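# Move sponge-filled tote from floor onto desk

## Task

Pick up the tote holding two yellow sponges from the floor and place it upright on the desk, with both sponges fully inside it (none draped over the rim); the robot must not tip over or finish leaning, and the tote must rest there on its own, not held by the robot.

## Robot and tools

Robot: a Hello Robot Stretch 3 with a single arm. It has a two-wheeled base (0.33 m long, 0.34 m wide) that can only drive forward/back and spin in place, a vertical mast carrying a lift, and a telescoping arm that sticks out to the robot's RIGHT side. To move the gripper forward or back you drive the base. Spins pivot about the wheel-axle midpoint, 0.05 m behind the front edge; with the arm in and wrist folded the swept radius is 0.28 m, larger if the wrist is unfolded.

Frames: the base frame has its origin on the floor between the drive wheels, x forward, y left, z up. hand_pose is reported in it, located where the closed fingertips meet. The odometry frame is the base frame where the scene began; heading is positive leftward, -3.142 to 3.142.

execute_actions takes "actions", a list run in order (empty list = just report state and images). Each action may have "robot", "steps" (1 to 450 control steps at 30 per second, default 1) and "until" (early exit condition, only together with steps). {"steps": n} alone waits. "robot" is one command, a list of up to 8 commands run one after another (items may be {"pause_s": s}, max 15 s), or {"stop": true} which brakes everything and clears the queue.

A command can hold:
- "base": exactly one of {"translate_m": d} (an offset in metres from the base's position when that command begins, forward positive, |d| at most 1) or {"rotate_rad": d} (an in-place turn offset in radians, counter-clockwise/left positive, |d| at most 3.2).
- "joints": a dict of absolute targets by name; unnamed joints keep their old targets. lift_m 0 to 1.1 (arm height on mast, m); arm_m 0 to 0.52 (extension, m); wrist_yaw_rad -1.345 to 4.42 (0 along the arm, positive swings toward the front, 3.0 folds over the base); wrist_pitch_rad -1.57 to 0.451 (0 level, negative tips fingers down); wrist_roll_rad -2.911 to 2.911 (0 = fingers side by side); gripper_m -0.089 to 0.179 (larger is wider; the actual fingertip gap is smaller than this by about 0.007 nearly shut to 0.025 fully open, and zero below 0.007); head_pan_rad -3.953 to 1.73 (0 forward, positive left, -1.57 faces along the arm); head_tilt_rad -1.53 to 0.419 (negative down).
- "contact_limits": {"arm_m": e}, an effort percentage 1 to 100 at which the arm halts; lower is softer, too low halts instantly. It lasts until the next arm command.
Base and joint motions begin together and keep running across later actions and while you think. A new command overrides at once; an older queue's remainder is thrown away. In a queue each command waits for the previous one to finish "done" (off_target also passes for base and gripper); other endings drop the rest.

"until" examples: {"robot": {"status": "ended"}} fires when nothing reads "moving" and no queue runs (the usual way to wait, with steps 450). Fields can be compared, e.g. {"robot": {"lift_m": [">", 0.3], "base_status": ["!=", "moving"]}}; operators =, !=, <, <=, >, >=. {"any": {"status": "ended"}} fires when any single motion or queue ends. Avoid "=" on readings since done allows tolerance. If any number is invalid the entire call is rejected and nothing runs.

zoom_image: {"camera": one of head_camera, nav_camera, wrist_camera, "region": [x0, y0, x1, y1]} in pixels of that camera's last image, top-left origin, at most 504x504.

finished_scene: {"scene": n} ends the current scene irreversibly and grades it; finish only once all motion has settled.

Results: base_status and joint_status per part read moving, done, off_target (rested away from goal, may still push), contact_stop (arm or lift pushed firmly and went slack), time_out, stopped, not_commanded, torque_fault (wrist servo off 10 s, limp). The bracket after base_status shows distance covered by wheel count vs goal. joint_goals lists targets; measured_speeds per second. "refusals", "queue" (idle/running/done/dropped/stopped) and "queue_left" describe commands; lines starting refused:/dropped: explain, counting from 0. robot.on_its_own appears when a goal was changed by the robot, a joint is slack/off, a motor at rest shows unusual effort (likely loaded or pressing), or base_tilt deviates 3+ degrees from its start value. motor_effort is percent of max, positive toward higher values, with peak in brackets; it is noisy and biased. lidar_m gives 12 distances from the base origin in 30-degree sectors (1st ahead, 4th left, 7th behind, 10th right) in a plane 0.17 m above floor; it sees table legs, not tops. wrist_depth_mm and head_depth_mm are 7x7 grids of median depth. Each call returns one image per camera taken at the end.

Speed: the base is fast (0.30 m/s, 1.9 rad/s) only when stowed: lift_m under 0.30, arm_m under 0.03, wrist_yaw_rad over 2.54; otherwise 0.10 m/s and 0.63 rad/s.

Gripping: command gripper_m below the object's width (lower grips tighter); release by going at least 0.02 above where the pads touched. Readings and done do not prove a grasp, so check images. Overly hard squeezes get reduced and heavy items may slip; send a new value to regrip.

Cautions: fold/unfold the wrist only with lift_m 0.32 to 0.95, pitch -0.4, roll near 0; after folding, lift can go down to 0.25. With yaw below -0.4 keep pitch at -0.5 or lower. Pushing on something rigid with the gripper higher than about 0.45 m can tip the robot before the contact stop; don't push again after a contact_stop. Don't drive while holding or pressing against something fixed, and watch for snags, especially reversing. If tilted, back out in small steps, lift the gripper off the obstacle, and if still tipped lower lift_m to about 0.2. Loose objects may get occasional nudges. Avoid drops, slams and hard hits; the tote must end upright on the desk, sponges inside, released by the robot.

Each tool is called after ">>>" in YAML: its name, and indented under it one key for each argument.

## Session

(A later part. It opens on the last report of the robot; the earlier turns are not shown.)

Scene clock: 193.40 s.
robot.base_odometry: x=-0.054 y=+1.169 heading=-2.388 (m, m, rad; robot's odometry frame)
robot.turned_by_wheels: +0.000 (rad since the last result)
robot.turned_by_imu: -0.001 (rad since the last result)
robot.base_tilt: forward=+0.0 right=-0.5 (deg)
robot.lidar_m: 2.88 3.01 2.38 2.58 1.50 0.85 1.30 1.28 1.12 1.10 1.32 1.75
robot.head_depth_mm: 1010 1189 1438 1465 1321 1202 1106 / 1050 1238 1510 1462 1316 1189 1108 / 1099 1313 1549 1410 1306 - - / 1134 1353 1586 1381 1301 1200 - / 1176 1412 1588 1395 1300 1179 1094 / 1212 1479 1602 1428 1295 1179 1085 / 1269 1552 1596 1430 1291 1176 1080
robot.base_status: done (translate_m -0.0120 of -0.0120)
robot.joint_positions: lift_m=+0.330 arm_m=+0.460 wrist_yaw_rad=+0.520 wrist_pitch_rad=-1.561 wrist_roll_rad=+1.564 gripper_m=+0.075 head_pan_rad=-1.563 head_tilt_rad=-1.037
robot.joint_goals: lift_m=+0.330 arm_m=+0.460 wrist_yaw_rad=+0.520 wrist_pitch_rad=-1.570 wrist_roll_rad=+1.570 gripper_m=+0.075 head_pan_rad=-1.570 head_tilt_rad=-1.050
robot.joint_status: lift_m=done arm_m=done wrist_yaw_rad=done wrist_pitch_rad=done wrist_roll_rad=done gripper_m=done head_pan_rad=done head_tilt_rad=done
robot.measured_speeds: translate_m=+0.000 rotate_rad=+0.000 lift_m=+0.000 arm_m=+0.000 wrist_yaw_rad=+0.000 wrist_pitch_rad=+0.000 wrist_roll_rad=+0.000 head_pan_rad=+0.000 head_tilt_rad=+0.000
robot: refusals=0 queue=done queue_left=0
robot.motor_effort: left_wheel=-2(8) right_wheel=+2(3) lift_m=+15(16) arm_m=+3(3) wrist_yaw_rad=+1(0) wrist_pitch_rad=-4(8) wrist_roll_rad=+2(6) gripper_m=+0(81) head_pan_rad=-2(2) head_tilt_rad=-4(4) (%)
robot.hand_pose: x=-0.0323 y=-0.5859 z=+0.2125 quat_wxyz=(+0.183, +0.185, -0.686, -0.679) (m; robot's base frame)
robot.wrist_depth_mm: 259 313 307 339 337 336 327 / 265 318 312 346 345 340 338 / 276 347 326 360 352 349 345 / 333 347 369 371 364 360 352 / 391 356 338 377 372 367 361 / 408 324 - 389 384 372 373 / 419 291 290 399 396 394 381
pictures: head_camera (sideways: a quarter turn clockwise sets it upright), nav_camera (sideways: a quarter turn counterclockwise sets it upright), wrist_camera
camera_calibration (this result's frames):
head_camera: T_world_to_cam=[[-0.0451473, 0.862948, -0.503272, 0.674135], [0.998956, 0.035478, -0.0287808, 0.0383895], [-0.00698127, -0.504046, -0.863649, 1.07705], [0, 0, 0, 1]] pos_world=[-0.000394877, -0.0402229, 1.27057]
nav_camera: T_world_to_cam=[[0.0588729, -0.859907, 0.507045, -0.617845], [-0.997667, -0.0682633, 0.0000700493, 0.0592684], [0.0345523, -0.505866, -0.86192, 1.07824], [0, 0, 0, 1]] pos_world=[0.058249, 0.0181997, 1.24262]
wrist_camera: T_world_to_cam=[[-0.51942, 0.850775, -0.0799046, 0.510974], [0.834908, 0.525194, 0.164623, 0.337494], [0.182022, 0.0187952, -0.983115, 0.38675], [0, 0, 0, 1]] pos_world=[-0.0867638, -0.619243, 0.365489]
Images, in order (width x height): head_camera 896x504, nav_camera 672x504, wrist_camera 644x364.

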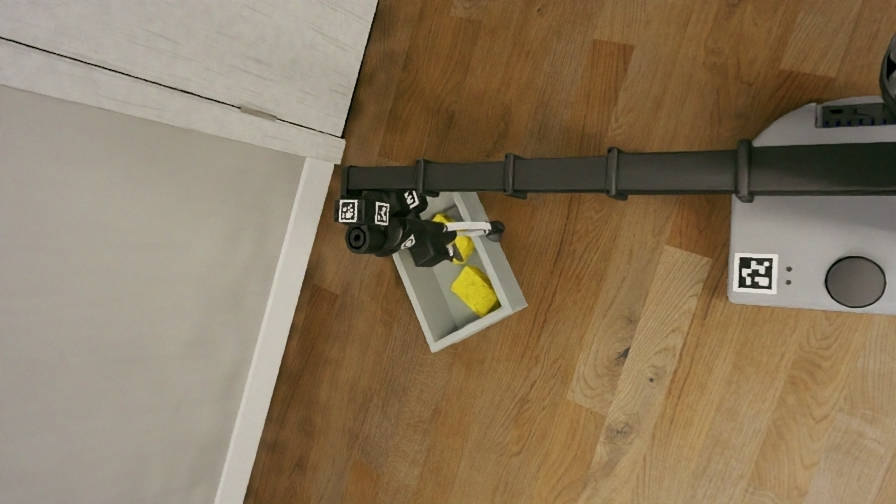

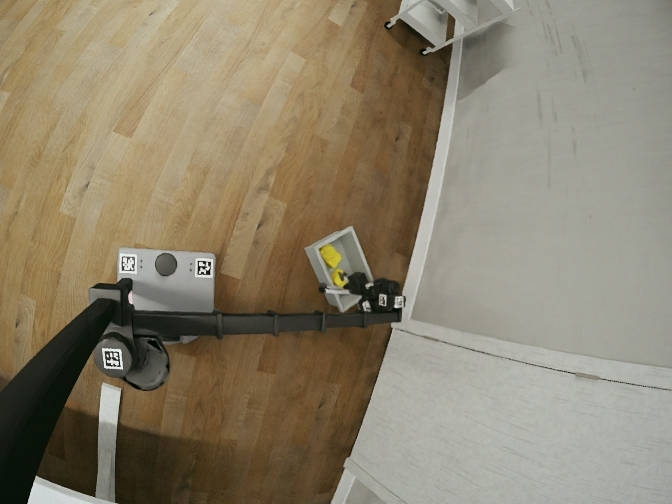

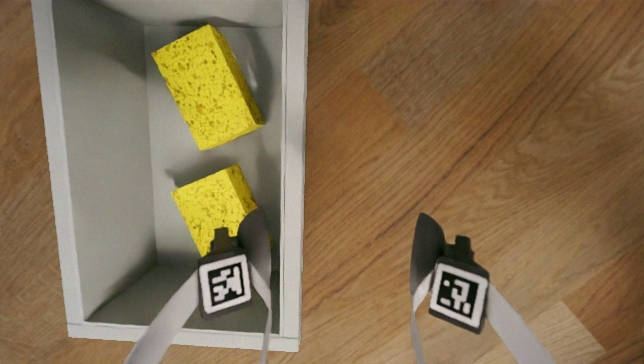

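>>> execute_actions:
  actions:
    - {"robot": {"joints": {"arm_m": 0.506, "lift_m": 0.27}}, "steps": 300, "until": {"robot": {"status": "ended"}}}

Scene clock: 214.73 s.
robot.base_odometry: x=-0.054 y=+1.169 heading=-2.388 (m, m, rad; robot's odometry frame)
robot.turned_by_wheels: +0.000 (rad since the last result)
robot.turned_by_imu: -0.001 (rad since the last result)
robot.base_tilt: forward=+0.0 right=-0.5 (deg)
robot.lidar_m: 2.88 3.01 2.38 2.57 1.49 0.85 1.30 1.28 1.12 1.11 1.33 1.75
robot.head_depth_mm: 1013 1189 1435 1460 1315 1200 1103 / 1044 1236 1501 1467 1321 1194 1109 / 1093 1304 1549 1433 1319 1205 - / 1132 1356 1591 1379 1302 1200 - / 1172 1413 1598 1395 1298 1183 1093 / 1212 1475 1597 1433 1297 1172 1080 / 1264 1552 1605 1422 1290 1179 1081
robot.base_status: done (translate_m -0.0120 of -0.0120)
robot.joint_positions: lift_m=+0.270 arm_m=+0.506 wrist_yaw_rad=+0.520 wrist_pitch_rad=-1.561 wrist_roll_rad=+1.564 gripper_m=+0.075 head_pan_rad=-1.563 head_tilt_rad=-1.037
robot.joint_goals: lift_m=+0.270 arm_m=+0.506 wrist_yaw_rad=+0.520 wrist_pitch_rad=-1.570 wrist_roll_rad=+1.570 gripper_m=+0.075 head_pan_rad=-1.570 head_tilt_rad=-1.050
robot.joint_status: lift_m=done arm_m=done wrist_yaw_rad=done wrist_pitch_rad=done wrist_roll_rad=done gripper_m=done head_pan_rad=done head_tilt_rad=done
robot.measured_speeds: translate_m=+0.000 rotate_rad=+0.000 lift_m=+0.000 arm_m=+0.000 wrist_yaw_rad=+0.000 wrist_pitch_rad=+0.000 wrist_roll_rad=+0.000 head_pan_rad=+0.000 head_tilt_rad=+0.000
robot: refusals=0 queue=done queue_left=0
robot.motor_effort: left_wheel=-2(2) right_wheel=+2(2) lift_m=+16(14) arm_m=+3(2) wrist_yaw_rad=+1(1) wrist_pitch_rad=-4(4) wrist_roll_rad=+2(2) gripper_m=+0(1) head_pan_rad=-2(2) head_tilt_rad=-4(4) (%)
robot.hand_pose: x=-0.0324 y=-0.6317 z=+0.1525 quat_wxyz=(+0.183, +0.184, -0.686, -0.680) (m; robot's base frame)
robot.wrist_depth_mm: 201 245 256 228 283 281 276 / 202 262 253 288 290 286 281 / 204 285 259 290 297 293 291 / 210 283 310 308 305 302 300 / 216 286 290 315 314 307 307 / 224 291 - 307 324 318 313 / 233 276 288 293 333 330 322
pictures: head_camera (sideways: a quarter turn clockwise sets it upright), nav_camera (sideways: a quarter turn counterclockwise sets it upright), wrist_camera
camera_calibration (this result's frames):
head_camera: T_world_to_cam=[[-0.0451472, 0.862948, -0.503272, 0.674135], [0.998956, 0.0354778, -0.0287808, 0.0383895], [-0.00698133, -0.504046, -0.863649, 1.07705], [0, 0, 0, 1]] pos_world=[-0.000394882, -0.0402229, 1.27057]
nav_camera: T_world_to_cam=[[0.0588728, -0.859907, 0.507045, -0.617845], [-0.997667, -0.0682632, 0.0000700565, 0.0592684], [0.0345522, -0.505866, -0.86192, 1.07824], [0, 0, 0, 1]] pos_world=[0.058249, 0.0181996, 1.24262]
wrist_camera: T_world_to_cam=[[-0.519445, 0.85082, -0.0792621, 0.545078], [0.834961, 0.525101, 0.164649, 0.371461], [0.181707, 0.0193455, -0.983162, 0.32899], [0, 0, 0, 1]] pos_world=[-0.0867969, -0.665182, 0.305493]
Images, in order (width x height): head_camera 896x504, nav_camera 672x504, wrist_camera 644x364.

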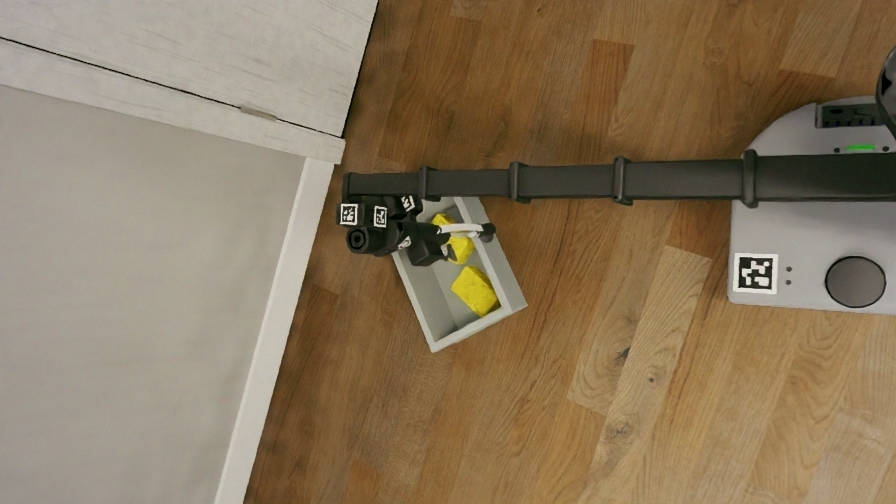

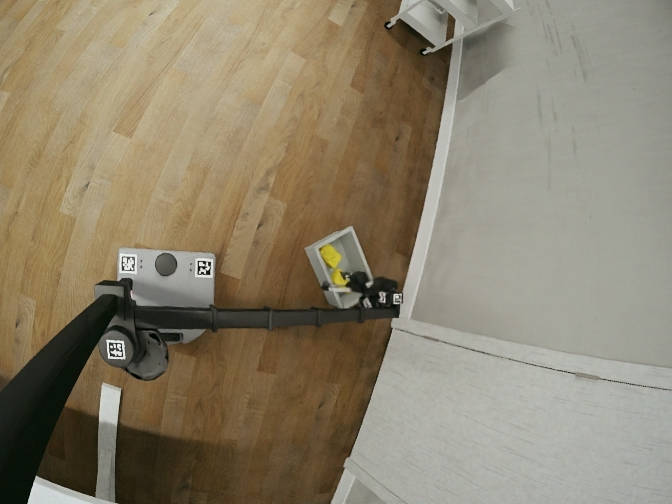

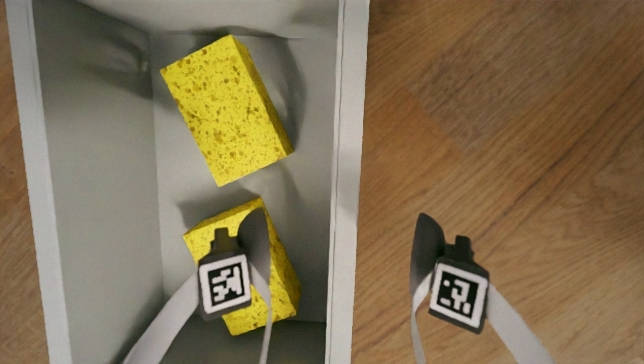

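>>> execute_actions:
  actions:
    - {"robot": {"joints": {"gripper_m": 0.058, "lift_m": 0.192}}, "steps": 300, "until": {"robot": {"status": "ended"}}}

Scene clock: 235.07 s.
robot.base_odometry: x=-0.054 y=+1.169 heading=-2.388 (m, m, rad; robot's odometry frame)
robot.turned_by_wheels: +0.000 (rad since the last result)
robot.turned_by_imu: -0.001 (rad since the last result)
robot.base_tilt: forward=+0.0 right=-0.5 (deg)
robot.lidar_m: 2.88 3.03 2.38 2.57 1.50 0.85 1.30 1.28 1.12 1.11 1.32 1.75
robot.head_depth_mm: 1009 1183 1436 1466 1322 1205 1099 / 1043 1235 1506 1462 1318 1200 1112 / 1094 1302 1558 1442 1307 1205 - / 1130 1350 1571 1376 1301 1202 - / 1167 1414 1599 1399 1309 1181 1091 / 1214 1474 1605 1441 1300 1177 1080 / 1268 1544 1599 1434 1288 1182 1084
robot.base_status: done (translate_m -0.0120 of -0.0120)
robot.joint_positions: lift_m=+0.192 arm_m=+0.506 wrist_yaw_rad=+0.520 wrist_pitch_rad=-1.561 wrist_roll_rad=+1.564 gripper_m=+0.058 head_pan_rad=-1.563 head_tilt_rad=-1.037
robot.joint_goals: lift_m=+0.192 arm_m=+0.506 wrist_yaw_rad=+0.520 wrist_pitch_rad=-1.570 wrist_roll_rad=+1.570 gripper_m=+0.058 head_pan_rad=-1.570 head_tilt_rad=-1.050
robot.joint_status: lift_m=done arm_m=done wrist_yaw_rad=done wrist_pitch_rad=done wrist_roll_rad=done gripper_m=done head_pan_rad=done head_tilt_rad=done
robot.measured_speeds: translate_m=+0.000 rotate_rad=+0.000 lift_m=+0.000 arm_m=+0.000 wrist_yaw_rad=+0.000 wrist_pitch_rad=+0.000 wrist_roll_rad=+0.000 head_pan_rad=+0.000 head_tilt_rad=+0.000
robot: refusals=0 queue=done queue_left=0
robot.motor_effort: left_wheel=-2(2) right_wheel=+3(2) lift_m=+16(20) arm_m=+3(2) wrist_yaw_rad=+1(1) wrist_pitch_rad=-4(4) wrist_roll_rad=+2(2) gripper_m=-1(63) head_pan_rad=-2(2) head_tilt_rad=-4(4) (%)
robot.hand_pose: x=-0.0324 y=-0.6318 z=+0.0745 quat_wxyz=(+0.183, +0.184, -0.686, -0.680) (m; robot's base frame)
robot.wrist_depth_mm: 201 177 213 206 211 209 207 / 201 179 195 216 218 214 210 / 204 186 184 221 223 220 218 / 205 235 189 228 228 226 224 / 207 242 236 176 236 233 229 / 209 205 201 239 245 238 235 / 210 259 206 185 251 244 242
pictures: head_camera (sideways: a quarter turn clockwise sets it upright), nav_camera (sideways: a quarter turn counterclockwise sets it upright), wrist_camera
camera_calibration (this result's frames):
head_camera: T_world_to_cam=[[-0.0451474, 0.862948, -0.503272, 0.674135], [0.998956, 0.0354781, -0.0287808, 0.0383895], [-0.00698121, -0.504046, -0.863649, 1.07705], [0, 0, 0, 1]] pos_world=[-0.000394872, -0.0402229, 1.27057]
nav_camera: T_world_to_cam=[[0.058873, -0.859907, 0.507045, -0.617845], [-0.997667, -0.0682634, 0.0000700565, 0.0592684], [0.0345524, -0.505866, -0.86192, 1.07824], [0, 0, 0, 1]] pos_world=[0.058249, 0.0181997, 1.24262]
wrist_camera: T_world_to_cam=[[-0.519445, 0.85082, -0.079262, 0.5389], [0.834961, 0.525101, 0.164649, 0.384305], [0.181707, 0.0193455, -0.983162, 0.252305], [0, 0, 0, 1]] pos_world=[-0.0867969, -0.665187, 0.227495]
Images, in order (width x height): head_camera 896x504, nav_camera 672x504, wrist_camera 644x364.

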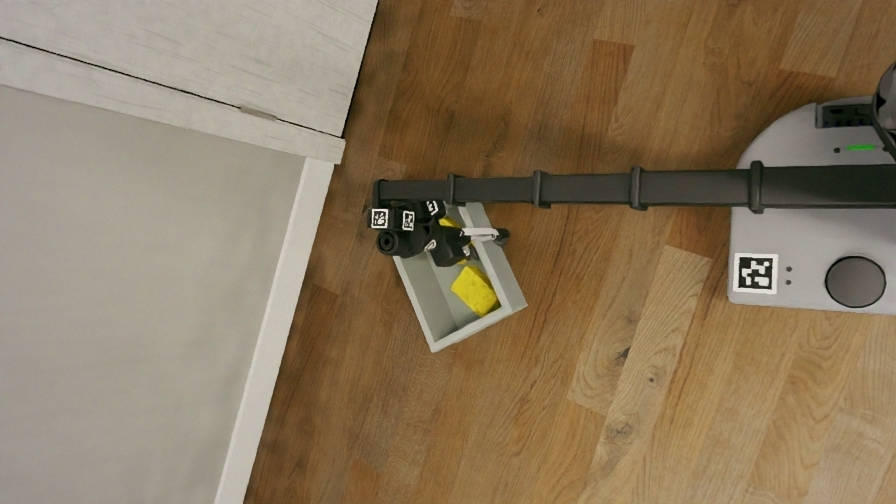

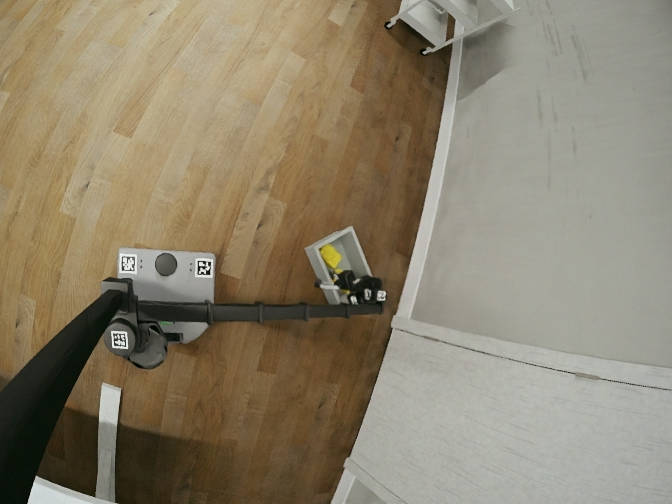

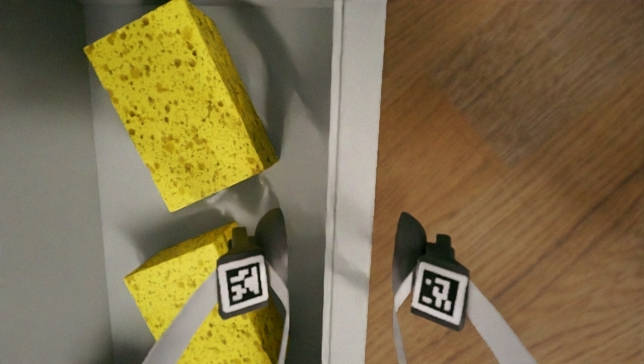

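>>> execute_actions:
  actions:
    - {"robot": {"joints": {"gripper_m": -0.04}}, "steps": 120, "until": {"robot": {"status": "ended"}}}

Scene clock: 240.43 s.
robot.base_odometry: x=-0.054 y=+1.169 heading=-2.388 (m, m, rad; robot's odometry frame)
robot.turned_by_wheels: +0.000 (rad since the last result)
robot.turned_by_imu: -0.001 (rad since the last result)
robot.base_tilt: forward=+0.0 right=-0.4 (deg)
robot.lidar_m: 2.88 3.03 2.38 2.58 1.49 0.85 1.30 1.29 1.12 1.11 1.32 1.76
robot.head_depth_mm: 1012 1183 1436 1466 1320 1209 1102 / 1051 1231 1499 1452 1314 1199 1112 / 1095 1305 1555 1445 1307 1207 - / 1133 1353 1570 1379 1298 1204 - / 1174 1411 1585 1395 1297 1188 1096 / 1219 1471 1600 1436 1293 1180 1085 / 1269 1548 1601 1424 1287 1179 1080
robot.base_status: done (translate_m -0.0120 of -0.0120)
robot.joint_positions: lift_m=+0.192 arm_m=+0.506 wrist_yaw_rad=+0.520 wrist_pitch_rad=-1.566 wrist_roll_rad=+1.564 gripper_m=-0.039 head_pan_rad=-1.563 head_tilt_rad=-1.037
robot.joint_goals: lift_m=+0.192 arm_m=+0.506 wrist_yaw_rad=+0.520 wrist_pitch_rad=-1.570 wrist_roll_rad=+1.570 gripper_m=-0.040 head_pan_rad=-1.570 head_tilt_rad=-1.050
robot.joint_status: lift_m=done arm_m=done wrist_yaw_rad=done wrist_pitch_rad=done wrist_roll_rad=done gripper_m=done head_pan_rad=done head_tilt_rad=done
robot.measured_speeds: translate_m=+0.000 rotate_rad=+0.000 lift_m=+0.000 arm_m=+0.000 wrist_yaw_rad=+0.000 wrist_pitch_rad=+0.000 wrist_roll_rad=+0.000 head_pan_rad=+0.000 head_tilt_rad=+0.000
robot: refusals=0 queue=done queue_left=0
robot.motor_effort: left_wheel=-2(2) right_wheel=+3(2) lift_m=+17(16) arm_m=+2(2) wrist_yaw_rad=+1(1) wrist_pitch_rad=-2(4) wrist_roll_rad=+2(2) gripper_m=-33(95) head_pan_rad=-2(2) head_tilt_rad=-4(4) (%)
robot.hand_pose: x=-0.0330 y=-0.6307 z=+0.0746 quat_wxyz=(+0.184, +0.184, -0.684, -0.681) (m; robot's base frame)
robot.wrist_depth_mm: 202 176 212 208 213 209 208 / 205 180 204 215 217 215 213 / 206 185 184 223 224 222 218 / 208 235 189 113 230 229 224 / 209 242 235 116 235 231 229 / 211 203 199 118 241 240 235 / 213 250 205 240 251 246 244
pictures: head_camera (sideways: a quarter turn clockwise sets it upright), nav_camera (sideways: a quarter turn counterclockwise sets it upright), wrist_camera
camera_calibration (this result's frames):
head_camera: T_world_to_cam=[[-0.0451474, 0.862948, -0.503272, 0.674135], [0.998956, 0.0354781, -0.0287808, 0.0383895], [-0.00698121, -0.504046, -0.863649, 1.07705], [0, 0, 0, 1]] pos_world=[-0.000394872, -0.0402229, 1.27057]
nav_camera: T_world_to_cam=[[0.058873, -0.859907, 0.507045, -0.617845], [-0.997667, -0.0682634, 0.0000700493, 0.0592684], [0.0345524, -0.505866, -0.86192, 1.07824], [0, 0, 0, 1]] pos_world=[0.058249, 0.0181997, 1.24262]
wrist_camera: T_world_to_cam=[[-0.519626, 0.851146, -0.0744243, 0.537506], [0.83536, 0.524403, 0.164848, 0.383796], [0.179338, 0.0234882, -0.983507, 0.25505], [0, 0, 0, 1]] pos_world=[-0.0870461, -0.664751, 0.227579]
Images, in order (width x height): head_camera 896x504, nav_camera 672x504, wrist_camera 644x364.

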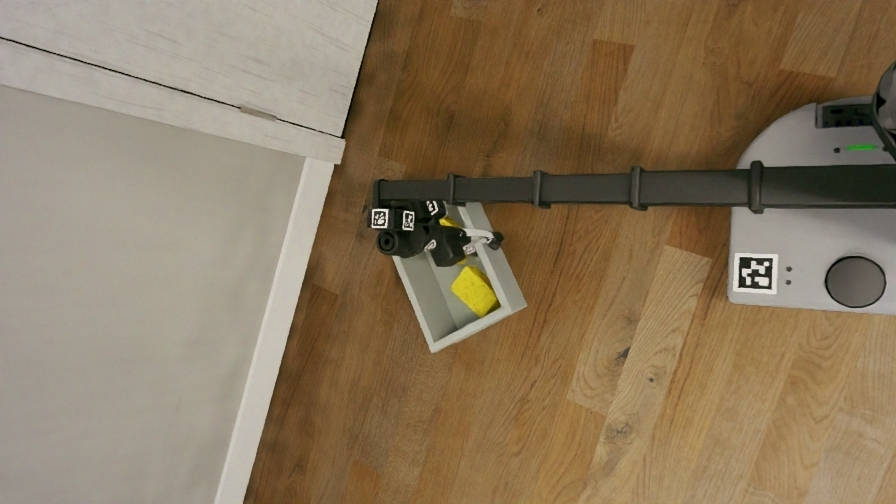

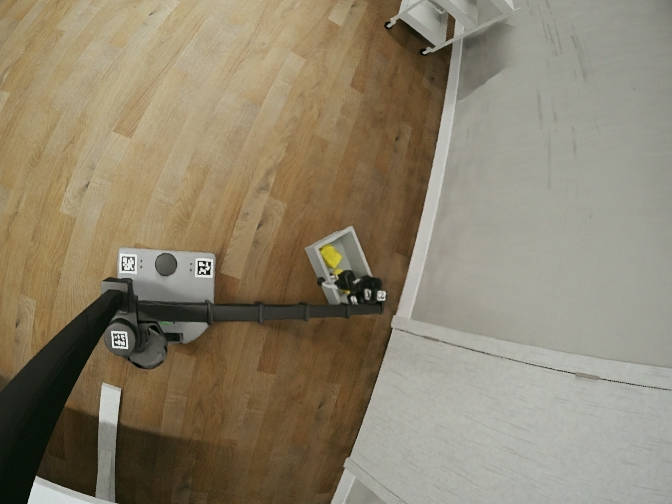

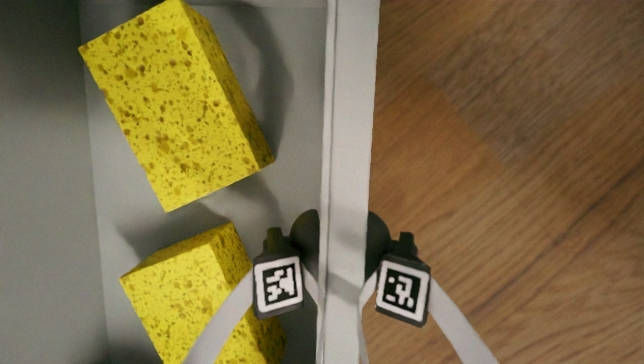

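>>> zoom_image:
  camera: "head_camera"
  region: [420, 190, 540, 310]

>>> zoom_image:
  camera: "wrist_camera"
  region: [240, 184, 450, 364]

Region (420, 190, 540, 310) of head_camera's 896x504 image, scaled by 4.200, with more detail than that image has.

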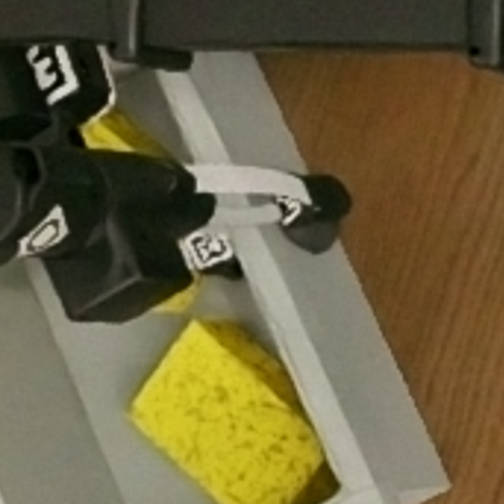

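Region (240, 184, 450, 364) of wrist_camera's 644x364 image, scaled by 2.400; it fills the top 432 rows of this view, and the rest is white.

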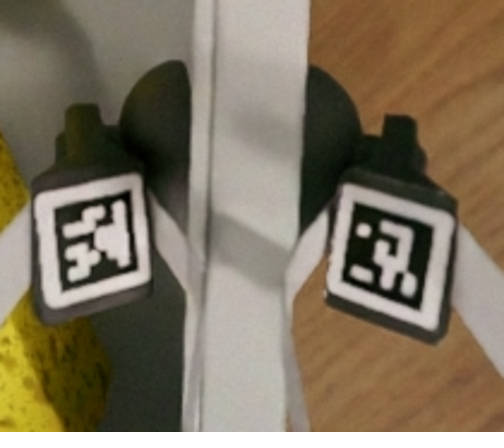

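>>> execute_actions:
  actions:
    - {"robot": {"joints": {"lift_m": 0.27}}, "steps": 120, "until": {"robot": {"status": "ended"}}}

Scene clock: 291.60 s.
robot.base_odometry: x=-0.054 y=+1.169 heading=-2.388 (m, m, rad; robot's odometry frame)
robot.turned_by_wheels: +0.000 (rad since the last result)
robot.turned_by_imu: -0.001 (rad since the last result)
robot.base_tilt: forward=+0.0 right=-0.4 (deg)
robot.lidar_m: 2.88 3.05 2.38 2.56 1.50 0.85 1.30 1.29 1.11 0.57 1.33 1.75
robot.head_depth_mm: 1014 1181 1439 1468 1324 1199 1105 / 1053 1233 1507 1452 1321 1195 1110 / 1092 1310 1544 1423 1314 1205 - / 1139 1358 1583 1335 1303 1205 - / 1176 1417 1594 1394 1297 1187 1088 / 1213 1469 1599 1430 1293 1180 1083 / 1270 1545 1601 1426 1288 1177 1077
robot.base_status: done (translate_m -0.0120 of -0.0120)
robot.joint_positions: lift_m=+0.270 arm_m=+0.506 wrist_yaw_rad=+0.520 wrist_pitch_rad=-1.571 wrist_roll_rad=+1.564 gripper_m=-0.024 head_pan_rad=-1.563 head_tilt_rad=-1.037
robot.joint_goals: lift_m=+0.270 arm_m=+0.506 wrist_yaw_rad=+0.520 wrist_pitch_rad=-1.570 wrist_roll_rad=+1.570 gripper_m=-0.025 head_pan_rad=-1.570 head_tilt_rad=-1.050
robot.joint_status: lift_m=done arm_m=done wrist_yaw_rad=done wrist_pitch_rad=done wrist_roll_rad=done gripper_m=done head_pan_rad=done head_tilt_rad=done
robot.measured_speeds: translate_m=+0.000 rotate_rad=+0.000 lift_m=+0.000 arm_m=+0.000 wrist_yaw_rad=+0.000 wrist_pitch_rad=+0.000 wrist_roll_rad=+0.000 head_pan_rad=+0.000 head_tilt_rad=+0.000
robot: refusals=0 queue=done queue_left=0
robot.on_its_own: gripper_m is held at -0.025, not at your -0.040, by its stall guard, which is not easing now
robot.motor_effort: left_wheel=-2(2) right_wheel=+2(2) lift_m=+25(31) arm_m=+1(2) wrist_yaw_rad=+1(0) wrist_pitch_rad=+0(6) wrist_roll_rad=+2(2) gripper_m=-18(27) head_pan_rad=-2(2) head_tilt_rad=-4(4) (%)
robot.hand_pose: x=-0.0336 y=-0.6297 z=+0.1521 quat_wxyz=(+0.184, +0.184, -0.683, -0.683) (m; robot's base frame)
robot.wrist_depth_mm: 189 220 217 208 280 280 276 / 190 232 217 210 287 288 285 / 197 236 222 204 296 295 291 / 204 241 285 206 303 302 298 / 210 244 284 125 312 312 305 / 278 248 296 127 319 319 312 / 344 253 276 136 331 330 323
pictures: head_camera (sideways: a quarter turn clockwise sets it upright), nav_camera (sideways: a quarter turn counterclockwise sets it upright), wrist_camera
camera_calibration (this result's frames):
head_camera: T_world_to_cam=[[-0.0451474, 0.862948, -0.503272, 0.674135], [0.998956, 0.0354781, -0.0287808, 0.0383895], [-0.00698121, -0.504046, -0.863649, 1.07705], [0, 0, 0, 1]] pos_world=[-0.000394872, -0.0402229, 1.27057]
nav_camera: T_world_to_cam=[[0.058873, -0.859907, 0.507045, -0.617845], [-0.997667, -0.0682634, 0.0000700565, 0.0592684], [0.0345524, -0.505866, -0.86192, 1.07824], [0, 0, 0, 1]] pos_world=[0.058249, 0.0181997, 1.24262]
wrist_camera: T_world_to_cam=[[-0.519754, 0.851461, -0.0697859, 0.541605], [0.835765, 0.523699, 0.165034, 0.370525], [0.177067, 0.0274526, -0.983816, 0.333864], [0, 0, 0, 1]] pos_world=[-0.0872865, -0.664364, 0.305108]
Images, in order (width x height): head_camera 896x504, nav_camera 672x504, wrist_camera 644x364.

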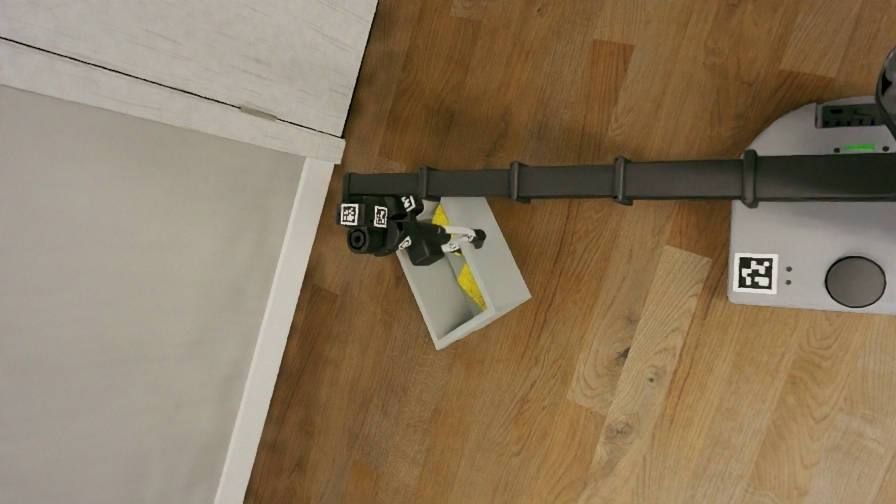

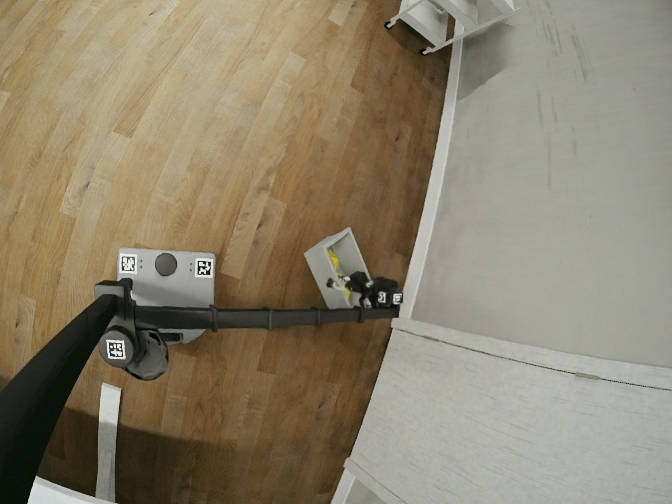

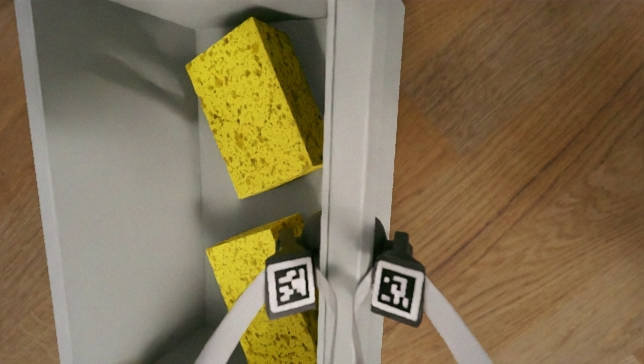

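>>> execute_actions:
  actions:
    - {"robot": {"joints": {"gripper_m": -0.035, "lift_m": 0.31}}, "steps": 120, "until": {"robot": {"status": "ended"}}}

Scene clock: 302.93 s.
robot.base_odometry: x=-0.054 y=+1.169 heading=-2.388 (m, m, rad; robot's odometry frame)
robot.turned_by_wheels: +0.000 (rad since the last result)
robot.turned_by_imu: -0.001 (rad since the last result)
robot.base_tilt: forward=+0.0 right=-0.4 (deg)
robot.lidar_m: 2.88 3.02 2.38 2.56 1.50 0.85 1.30 1.28 1.12 0.56 1.32 1.76
robot.head_depth_mm: 1009 1188 1446 1470 1324 1197 1098 / 1049 1232 1509 1457 1319 1196 1112 / 1096 1300 1539 1409 1315 1206 - / 1136 1352 1583 1314 1303 1202 - / 1176 1414 1590 1375 1295 1185 1089 / 1213 1479 1603 1443 1289 1182 1085 / 1270 1546 1599 1435 1286 1175 1078
robot.base_status: done (translate_m -0.0120 of -0.0120)
robot.joint_positions: lift_m=+0.310 arm_m=+0.506 wrist_yaw_rad=+0.520 wrist_pitch_rad=-1.571 wrist_roll_rad=+1.564 gripper_m=-0.031 head_pan_rad=-1.563 head_tilt_rad=-1.037
robot.joint_goals: lift_m=+0.310 arm_m=+0.506 wrist_yaw_rad=+0.520 wrist_pitch_rad=-1.570 wrist_roll_rad=+1.570 gripper_m=-0.032 head_pan_rad=-1.570 head_tilt_rad=-1.050
robot.joint_status: lift_m=done arm_m=done wrist_yaw_rad=done wrist_pitch_rad=done wrist_roll_rad=done gripper_m=done head_pan_rad=done head_tilt_rad=done
robot.measured_speeds: translate_m=+0.000 rotate_rad=+0.000 lift_m=+0.000 arm_m=+0.000 wrist_yaw_rad=+0.000 wrist_pitch_rad=+0.000 wrist_roll_rad=+0.000 head_pan_rad=+0.000 head_tilt_rad=+0.000
robot: refusals=0 queue=done queue_left=0
robot.motor_effort: left_wheel=-2(1) right_wheel=+2(2) lift_m=+25(26) arm_m=+1(3) wrist_yaw_rad=+1(0) wrist_pitch_rad=+0(0) wrist_roll_rad=+2(2) gripper_m=-21(68) head_pan_rad=-2(2) head_tilt_rad=-4(4) (%)
robot.hand_pose: x=-0.0336 y=-0.6297 z=+0.1921 quat_wxyz=(+0.184, +0.184, -0.683, -0.683) (m; robot's base frame)
robot.wrist_depth_mm: 189 221 216 209 314 316 312 / 194 233 216 209 323 323 320 / 193 238 222 204 334 331 326 / 202 239 283 208 344 341 338 / 206 244 285 124 351 352 344 / 297 248 296 127 360 363 356 / 304 253 277 136 373 370 365
pictures: head_camera (sideways: a quarter turn clockwise sets it upright), nav_camera (sideways: a quarter turn counterclockwise sets it upright), wrist_camera
camera_calibration (this result's frames):
head_camera: T_world_to_cam=[[-0.0451473, 0.862948, -0.503272, 0.674135], [0.998956, 0.035478, -0.0287808, 0.0383895], [-0.00698127, -0.504046, -0.863649, 1.07705], [0, 0, 0, 1]] pos_world=[-0.000394877, -0.0402229, 1.27057]
nav_camera: T_world_to_cam=[[0.0588729, -0.859907, 0.507045, -0.617845], [-0.997667, -0.0682633, 0.0000700565, 0.0592684], [0.0345523, -0.505866, -0.86192, 1.07824], [0, 0, 0, 1]] pos_world=[0.058249, 0.0181997, 1.24262]
wrist_camera: T_world_to_cam=[[-0.519753, 0.851462, -0.0697858, 0.544397], [0.835766, 0.523698, 0.165034, 0.363923], [0.177067, 0.0274525, -0.983816, 0.373216], [0, 0, 0, 1]] pos_world=[-0.0872865, -0.664364, 0.345108]
Images, in order (width x height): head_camera 896x504, nav_camera 672x504, wrist_camera 644x364.

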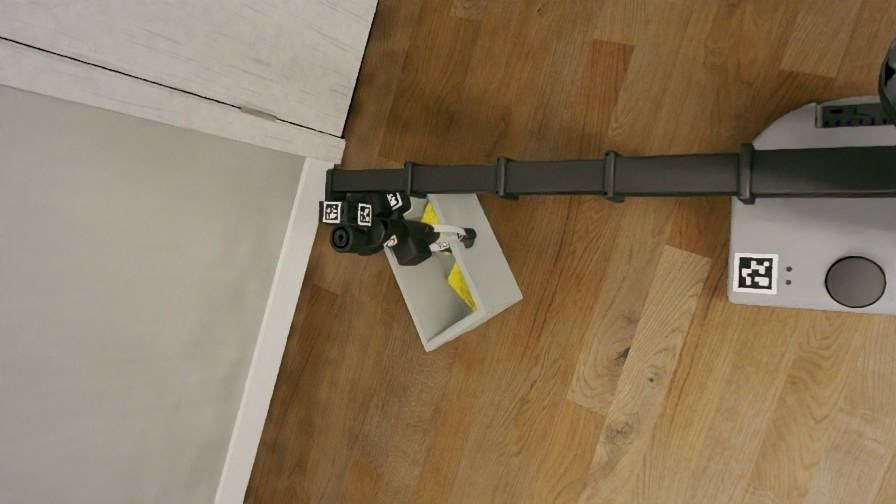

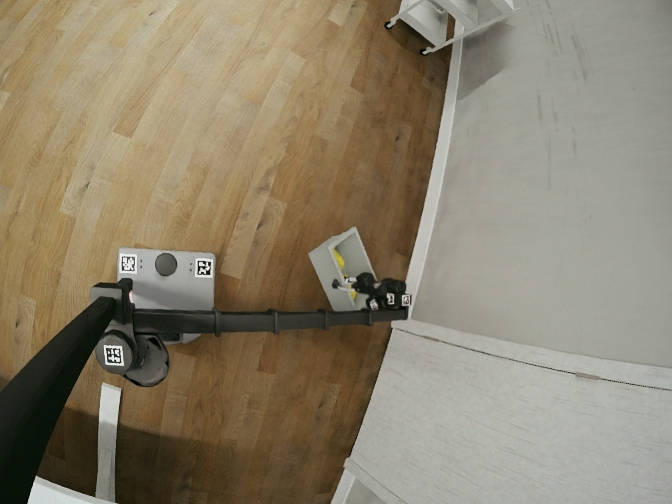

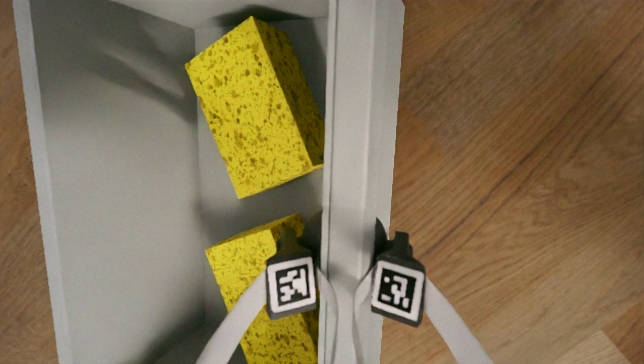

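>>> execute_actions:
  actions:
    - {"robot": {"joints": {"lift_m": 1.03, "arm_m": 0.22, "wrist_pitch_rad": -1.48, "head_tilt_rad": -0.75}}, "steps": 20}
    - {"robot": {"joints": {"wrist_pitch_rad": -1.39}}, "steps": 20}
    - {"robot": {"base": {"rotate_rad": -1.2}, "joints": {"wrist_pitch_rad": -1.30}}, "steps": 20}
    - {"robot": {"joints": {"wrist_pitch_rad": -1.22}}, "steps": 300, "until": {"robot": {"status": "ended"}}}

Scene clock: 350.07 s.
robot.base_odometry: x=-0.054 y=+1.169 heading=+2.695 (m, m, rad; robot's odometry frame)
robot.turned_by_wheels: -1.200 (rad since the last result)
robot.turned_by_imu: -1.178 (rad since the last result)
robot.base_tilt: forward=-0.1 right=-0.4 (deg)
robot.lidar_m: 1.23 1.75 2.88 3.09 2.37 2.63 1.57 0.85 0.85 1.41 1.13 1.10
robot.head_depth_mm: - 1311 1416 1590 1540 1320 1139 / - - 1536 1697 1543 1316 1156 / - - - 564 1530 1310 1148 / 1422 1622 - 537 1484 1309 1142 / 1402 1580 656 525 1406 1299 1137 / 1262 1407 1468 602 535 1289 1135 / 1137 1239 1339 604 1489 1286 1131
robot.base_status: done (rotate_rad -1.1999 of -1.2000)
robot.joint_positions: lift_m=+1.030 arm_m=+0.220 wrist_yaw_rad=+0.520 wrist_pitch_rad=-1.252 wrist_roll_rad=+1.565 gripper_m=-0.031 head_pan_rad=-1.563 head_tilt_rad=-0.754
robot.joint_goals: lift_m=+1.030 arm_m=+0.220 wrist_yaw_rad=+0.520 wrist_pitch_rad=-1.220 wrist_roll_rad=+1.570 gripper_m=-0.032 head_pan_rad=-1.570 head_tilt_rad=-0.750
robot.joint_status: lift_m=done arm_m=done wrist_yaw_rad=done wrist_pitch_rad=done wrist_roll_rad=done gripper_m=done head_pan_rad=done head_tilt_rad=done
robot.measured_speeds: translate_m=+0.000 rotate_rad=+0.000 lift_m=+0.000 arm_m=+0.000 wrist_yaw_rad=+0.000 wrist_pitch_rad=+0.000 wrist_roll_rad=+0.000 head_pan_rad=+0.000 head_tilt_rad=+0.000
robot: refusals=0 queue=done queue_left=0
robot.motor_effort: left_wheel=+3(10) right_wheel=+0(5) lift_m=+25(28) arm_m=-5(5) wrist_yaw_rad=+0(1) wrist_pitch_rad=+12(15) wrist_roll_rad=+1(2) gripper_m=-22(22) head_pan_rad=-2(2) head_tilt_rad=+1(16) (%)
robot.hand_pose: x=+0.0069 y=-0.4149 z=+0.9174 quat_wxyz=(+0.153, +0.210, -0.783, -0.566) (m; robot's base frame)
robot.wrist_depth_mm: 191 221 226 208 896 885 800 / 192 232 218 219 922 868 809 / 197 236 223 207 945 901 806 / 202 239 282 210 - 928 - / 211 242 284 124 - 932 - / 466 247 294 127 - 976 918 / 689 251 274 136 - - 900
pictures: head_camera (sideways: a quarter turn clockwise sets it upright), nav_camera (sideways: a quarter turn counterclockwise sets it upright), wrist_camera
camera_calibration (this result's frames):
head_camera: T_world_to_cam=[[-0.0438027, 0.687839, -0.72454, 0.962421], [0.999026, 0.0262967, -0.0354323, 0.0470605], [-0.00531871, -0.725387, -0.688321, 0.84907], [0, 0, 0, 1]] pos_world=[-0.000342094, -0.0473243, 1.28341]
nav_camera: T_world_to_cam=[[0.0575213, -0.683861, 0.727342, -0.904868], [-0.997687, -0.0658007, 0.0170343, 0.0371798], [0.0362105, -0.726639, -0.686064, 0.849568], [0, 0, 0, 1]] pos_world=[0.0583797, 0.000972495, 1.24037]
wrist_camera: T_world_to_cam=[[-0.483811, 0.788956, -0.378782, 0.690472], [0.811087, 0.566783, 0.144552, 0.134719], [0.328732, -0.237289, -0.914128, 0.898866], [0, 0, 0, 1]] pos_world=[-0.0706969, -0.407817, 1.06374]
Images, in order (width x height): head_camera 896x504, nav_camera 672x504, wrist_camera 644x364.

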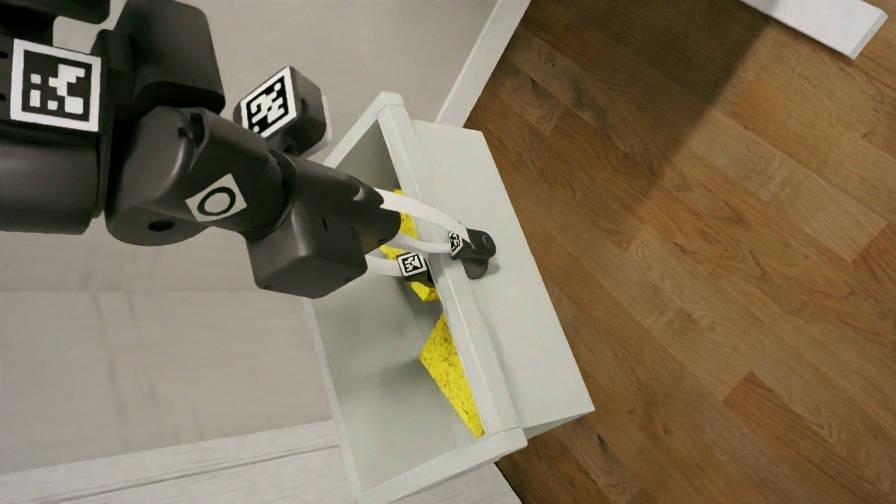

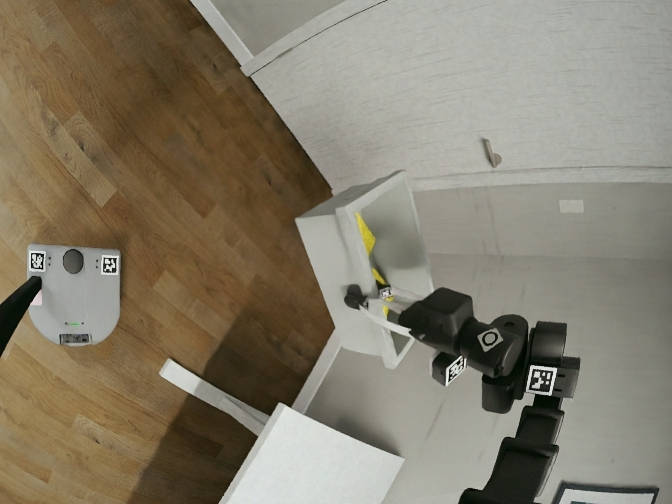

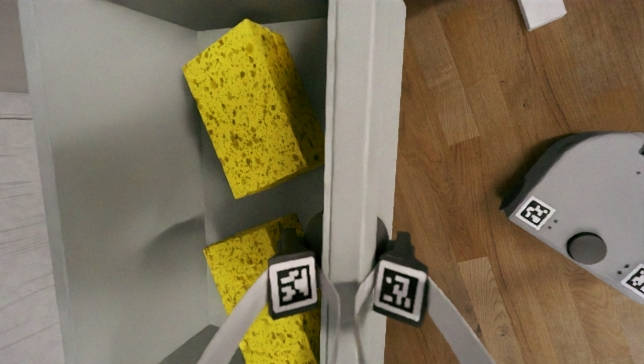

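>>> execute_actions:
  actions:
    - {"robot": {"base": {"rotate_rad": -1.155}, "joints": {"arm_m": 0.49, "wrist_pitch_rad": -1.19, "head_tilt_rad": -0.7, "head_pan_rad": -1.45}}, "steps": 300, "until": {"robot": {"status": "ended"}}}

Scene clock: 358.27 s.
robot.base_odometry: x=-0.054 y=+1.169 heading=+1.540 (m, m, rad; robot's odometry frame)
robot.turned_by_wheels: -1.155 (rad since the last result)
robot.turned_by_imu: -1.132 (rad since the last result)
robot.base_tilt: forward=+0.0 right=-0.4 (deg)
robot.lidar_m: 1.15 1.10 1.18 1.64 2.89 2.98 2.66 2.38 1.57 1.34 0.85 1.36
robot.head_depth_mm: - 1447 1119 904 1599 1350 1179 / - 1389 776 867 1596 1350 1172 / 1212 1310 750 863 1543 1345 1170 / 1172 1291 723 831 1503 1337 1160 / 1137 1251 791 845 1462 1318 1157 / 1094 1222 1076 842 751 1325 1153 / 1059 1182 1067 841 749 1322 1147
robot.base_status: done (rotate_rad -1.1549 of -1.1550)
robot.joint_positions: lift_m=+1.030 arm_m=+0.490 wrist_yaw_rad=+0.519 wrist_pitch_rad=-1.223 wrist_roll_rad=+1.566 gripper_m=-0.031 head_pan_rad=-1.457 head_tilt_rad=-0.705
robot.joint_goals: lift_m=+1.030 arm_m=+0.490 wrist_yaw_rad=+0.520 wrist_pitch_rad=-1.190 wrist_roll_rad=+1.570 gripper_m=-0.032 head_pan_rad=-1.450 head_tilt_rad=-0.700
robot.joint_status: lift_m=done arm_m=done wrist_yaw_rad=done wrist_pitch_rad=done wrist_roll_rad=done gripper_m=done head_pan_rad=done head_tilt_rad=done
robot.measured_speeds: translate_m=+0.000 rotate_rad=+0.000 lift_m=+0.000 arm_m=+0.000 wrist_yaw_rad=+0.000 wrist_pitch_rad=+0.000 wrist_roll_rad=+0.000 head_pan_rad=+0.000 head_tilt_rad=+0.000
robot: refusals=0 queue=done queue_left=0
robot.motor_effort: left_wheel=+3(9) right_wheel=+0(5) lift_m=+25(26) arm_m=+1(3) wrist_yaw_rad=+1(2) wrist_pitch_rad=+13(15) wrist_roll_rad=+1(1) gripper_m=-22(22) head_pan_rad=+3(11) head_tilt_rad=+2(6) (%)
robot.hand_pose: x=+0.0105 y=-0.6908 z=+0.9192 quat_wxyz=(+0.150, +0.211, -0.791, -0.554) (m; robot's base frame)
robot.wrist_depth_mm: 190 220 222 210 303 288 784 / 190 231 218 216 309 294 803 / 197 236 224 206 321 305 834 / 203 238 281 209 327 313 824 / 211 243 286 124 334 321 863 / 411 248 293 127 338 332 877 / 628 254 273 137 357 924 895
pictures: head_camera (sideways: a quarter turn clockwise sets it upright), nav_camera (sideways: a quarter turn counterclockwise sets it upright), wrist_camera
camera_calibration (this result's frames):
head_camera: T_world_to_cam=[[-0.112425, 0.642936, -0.757624, 1.00596], [0.990788, 0.13046, -0.0363141, 0.0482611], [0.0754918, -0.754728, -0.65168, 0.800918], [0, 0, 0, 1]] pos_world=[0.00481595, -0.048588, 1.28583]
nav_camera: T_world_to_cam=[[0.125629, -0.63739, 0.760231, -0.948149], [-0.985165, -0.170453, 0.0198888, 0.033386], [0.116906, -0.751452, -0.649348, 0.801319], [0, 0, 0, 1]] pos_world=[0.0583261, 0.00350192, 1.24048]
wrist_camera: T_world_to_cam=[[-0.47661, 0.779889, -0.405728, 0.928991], [0.809973, 0.568969, 0.142193, 0.291619], [0.341741, -0.260858, -0.902866, 0.807077], [0, 0, 0, 1]] pos_world=[-0.0692475, -0.6799, 1.06413]
Images, in order (width x height): head_camera 896x504, nav_camera 672x504, wrist_camera 644x364.

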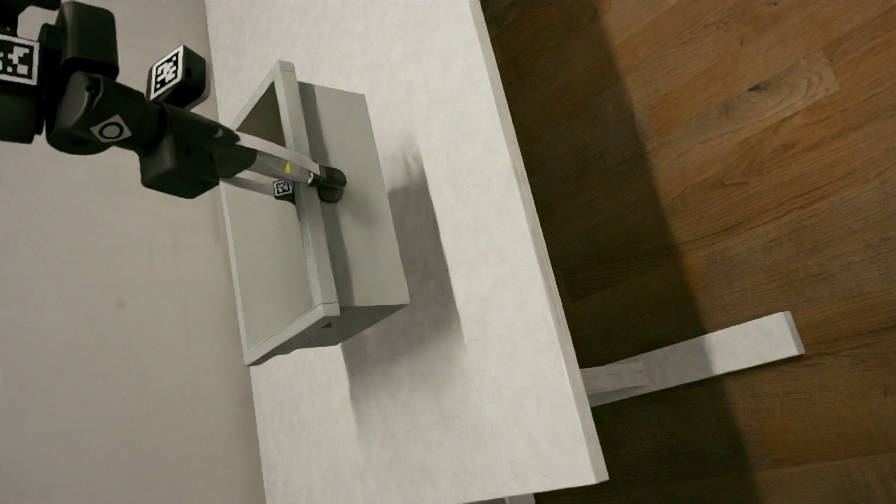

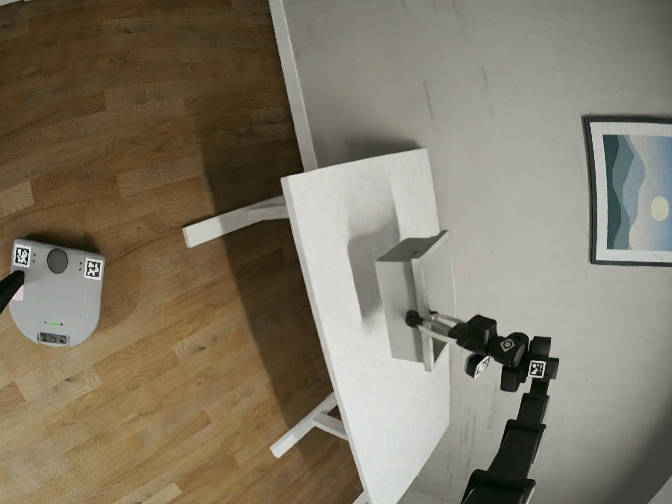

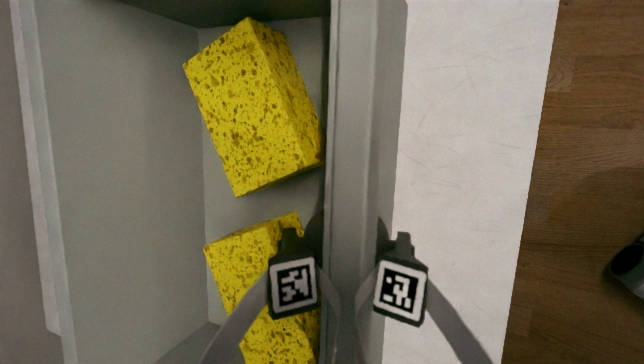

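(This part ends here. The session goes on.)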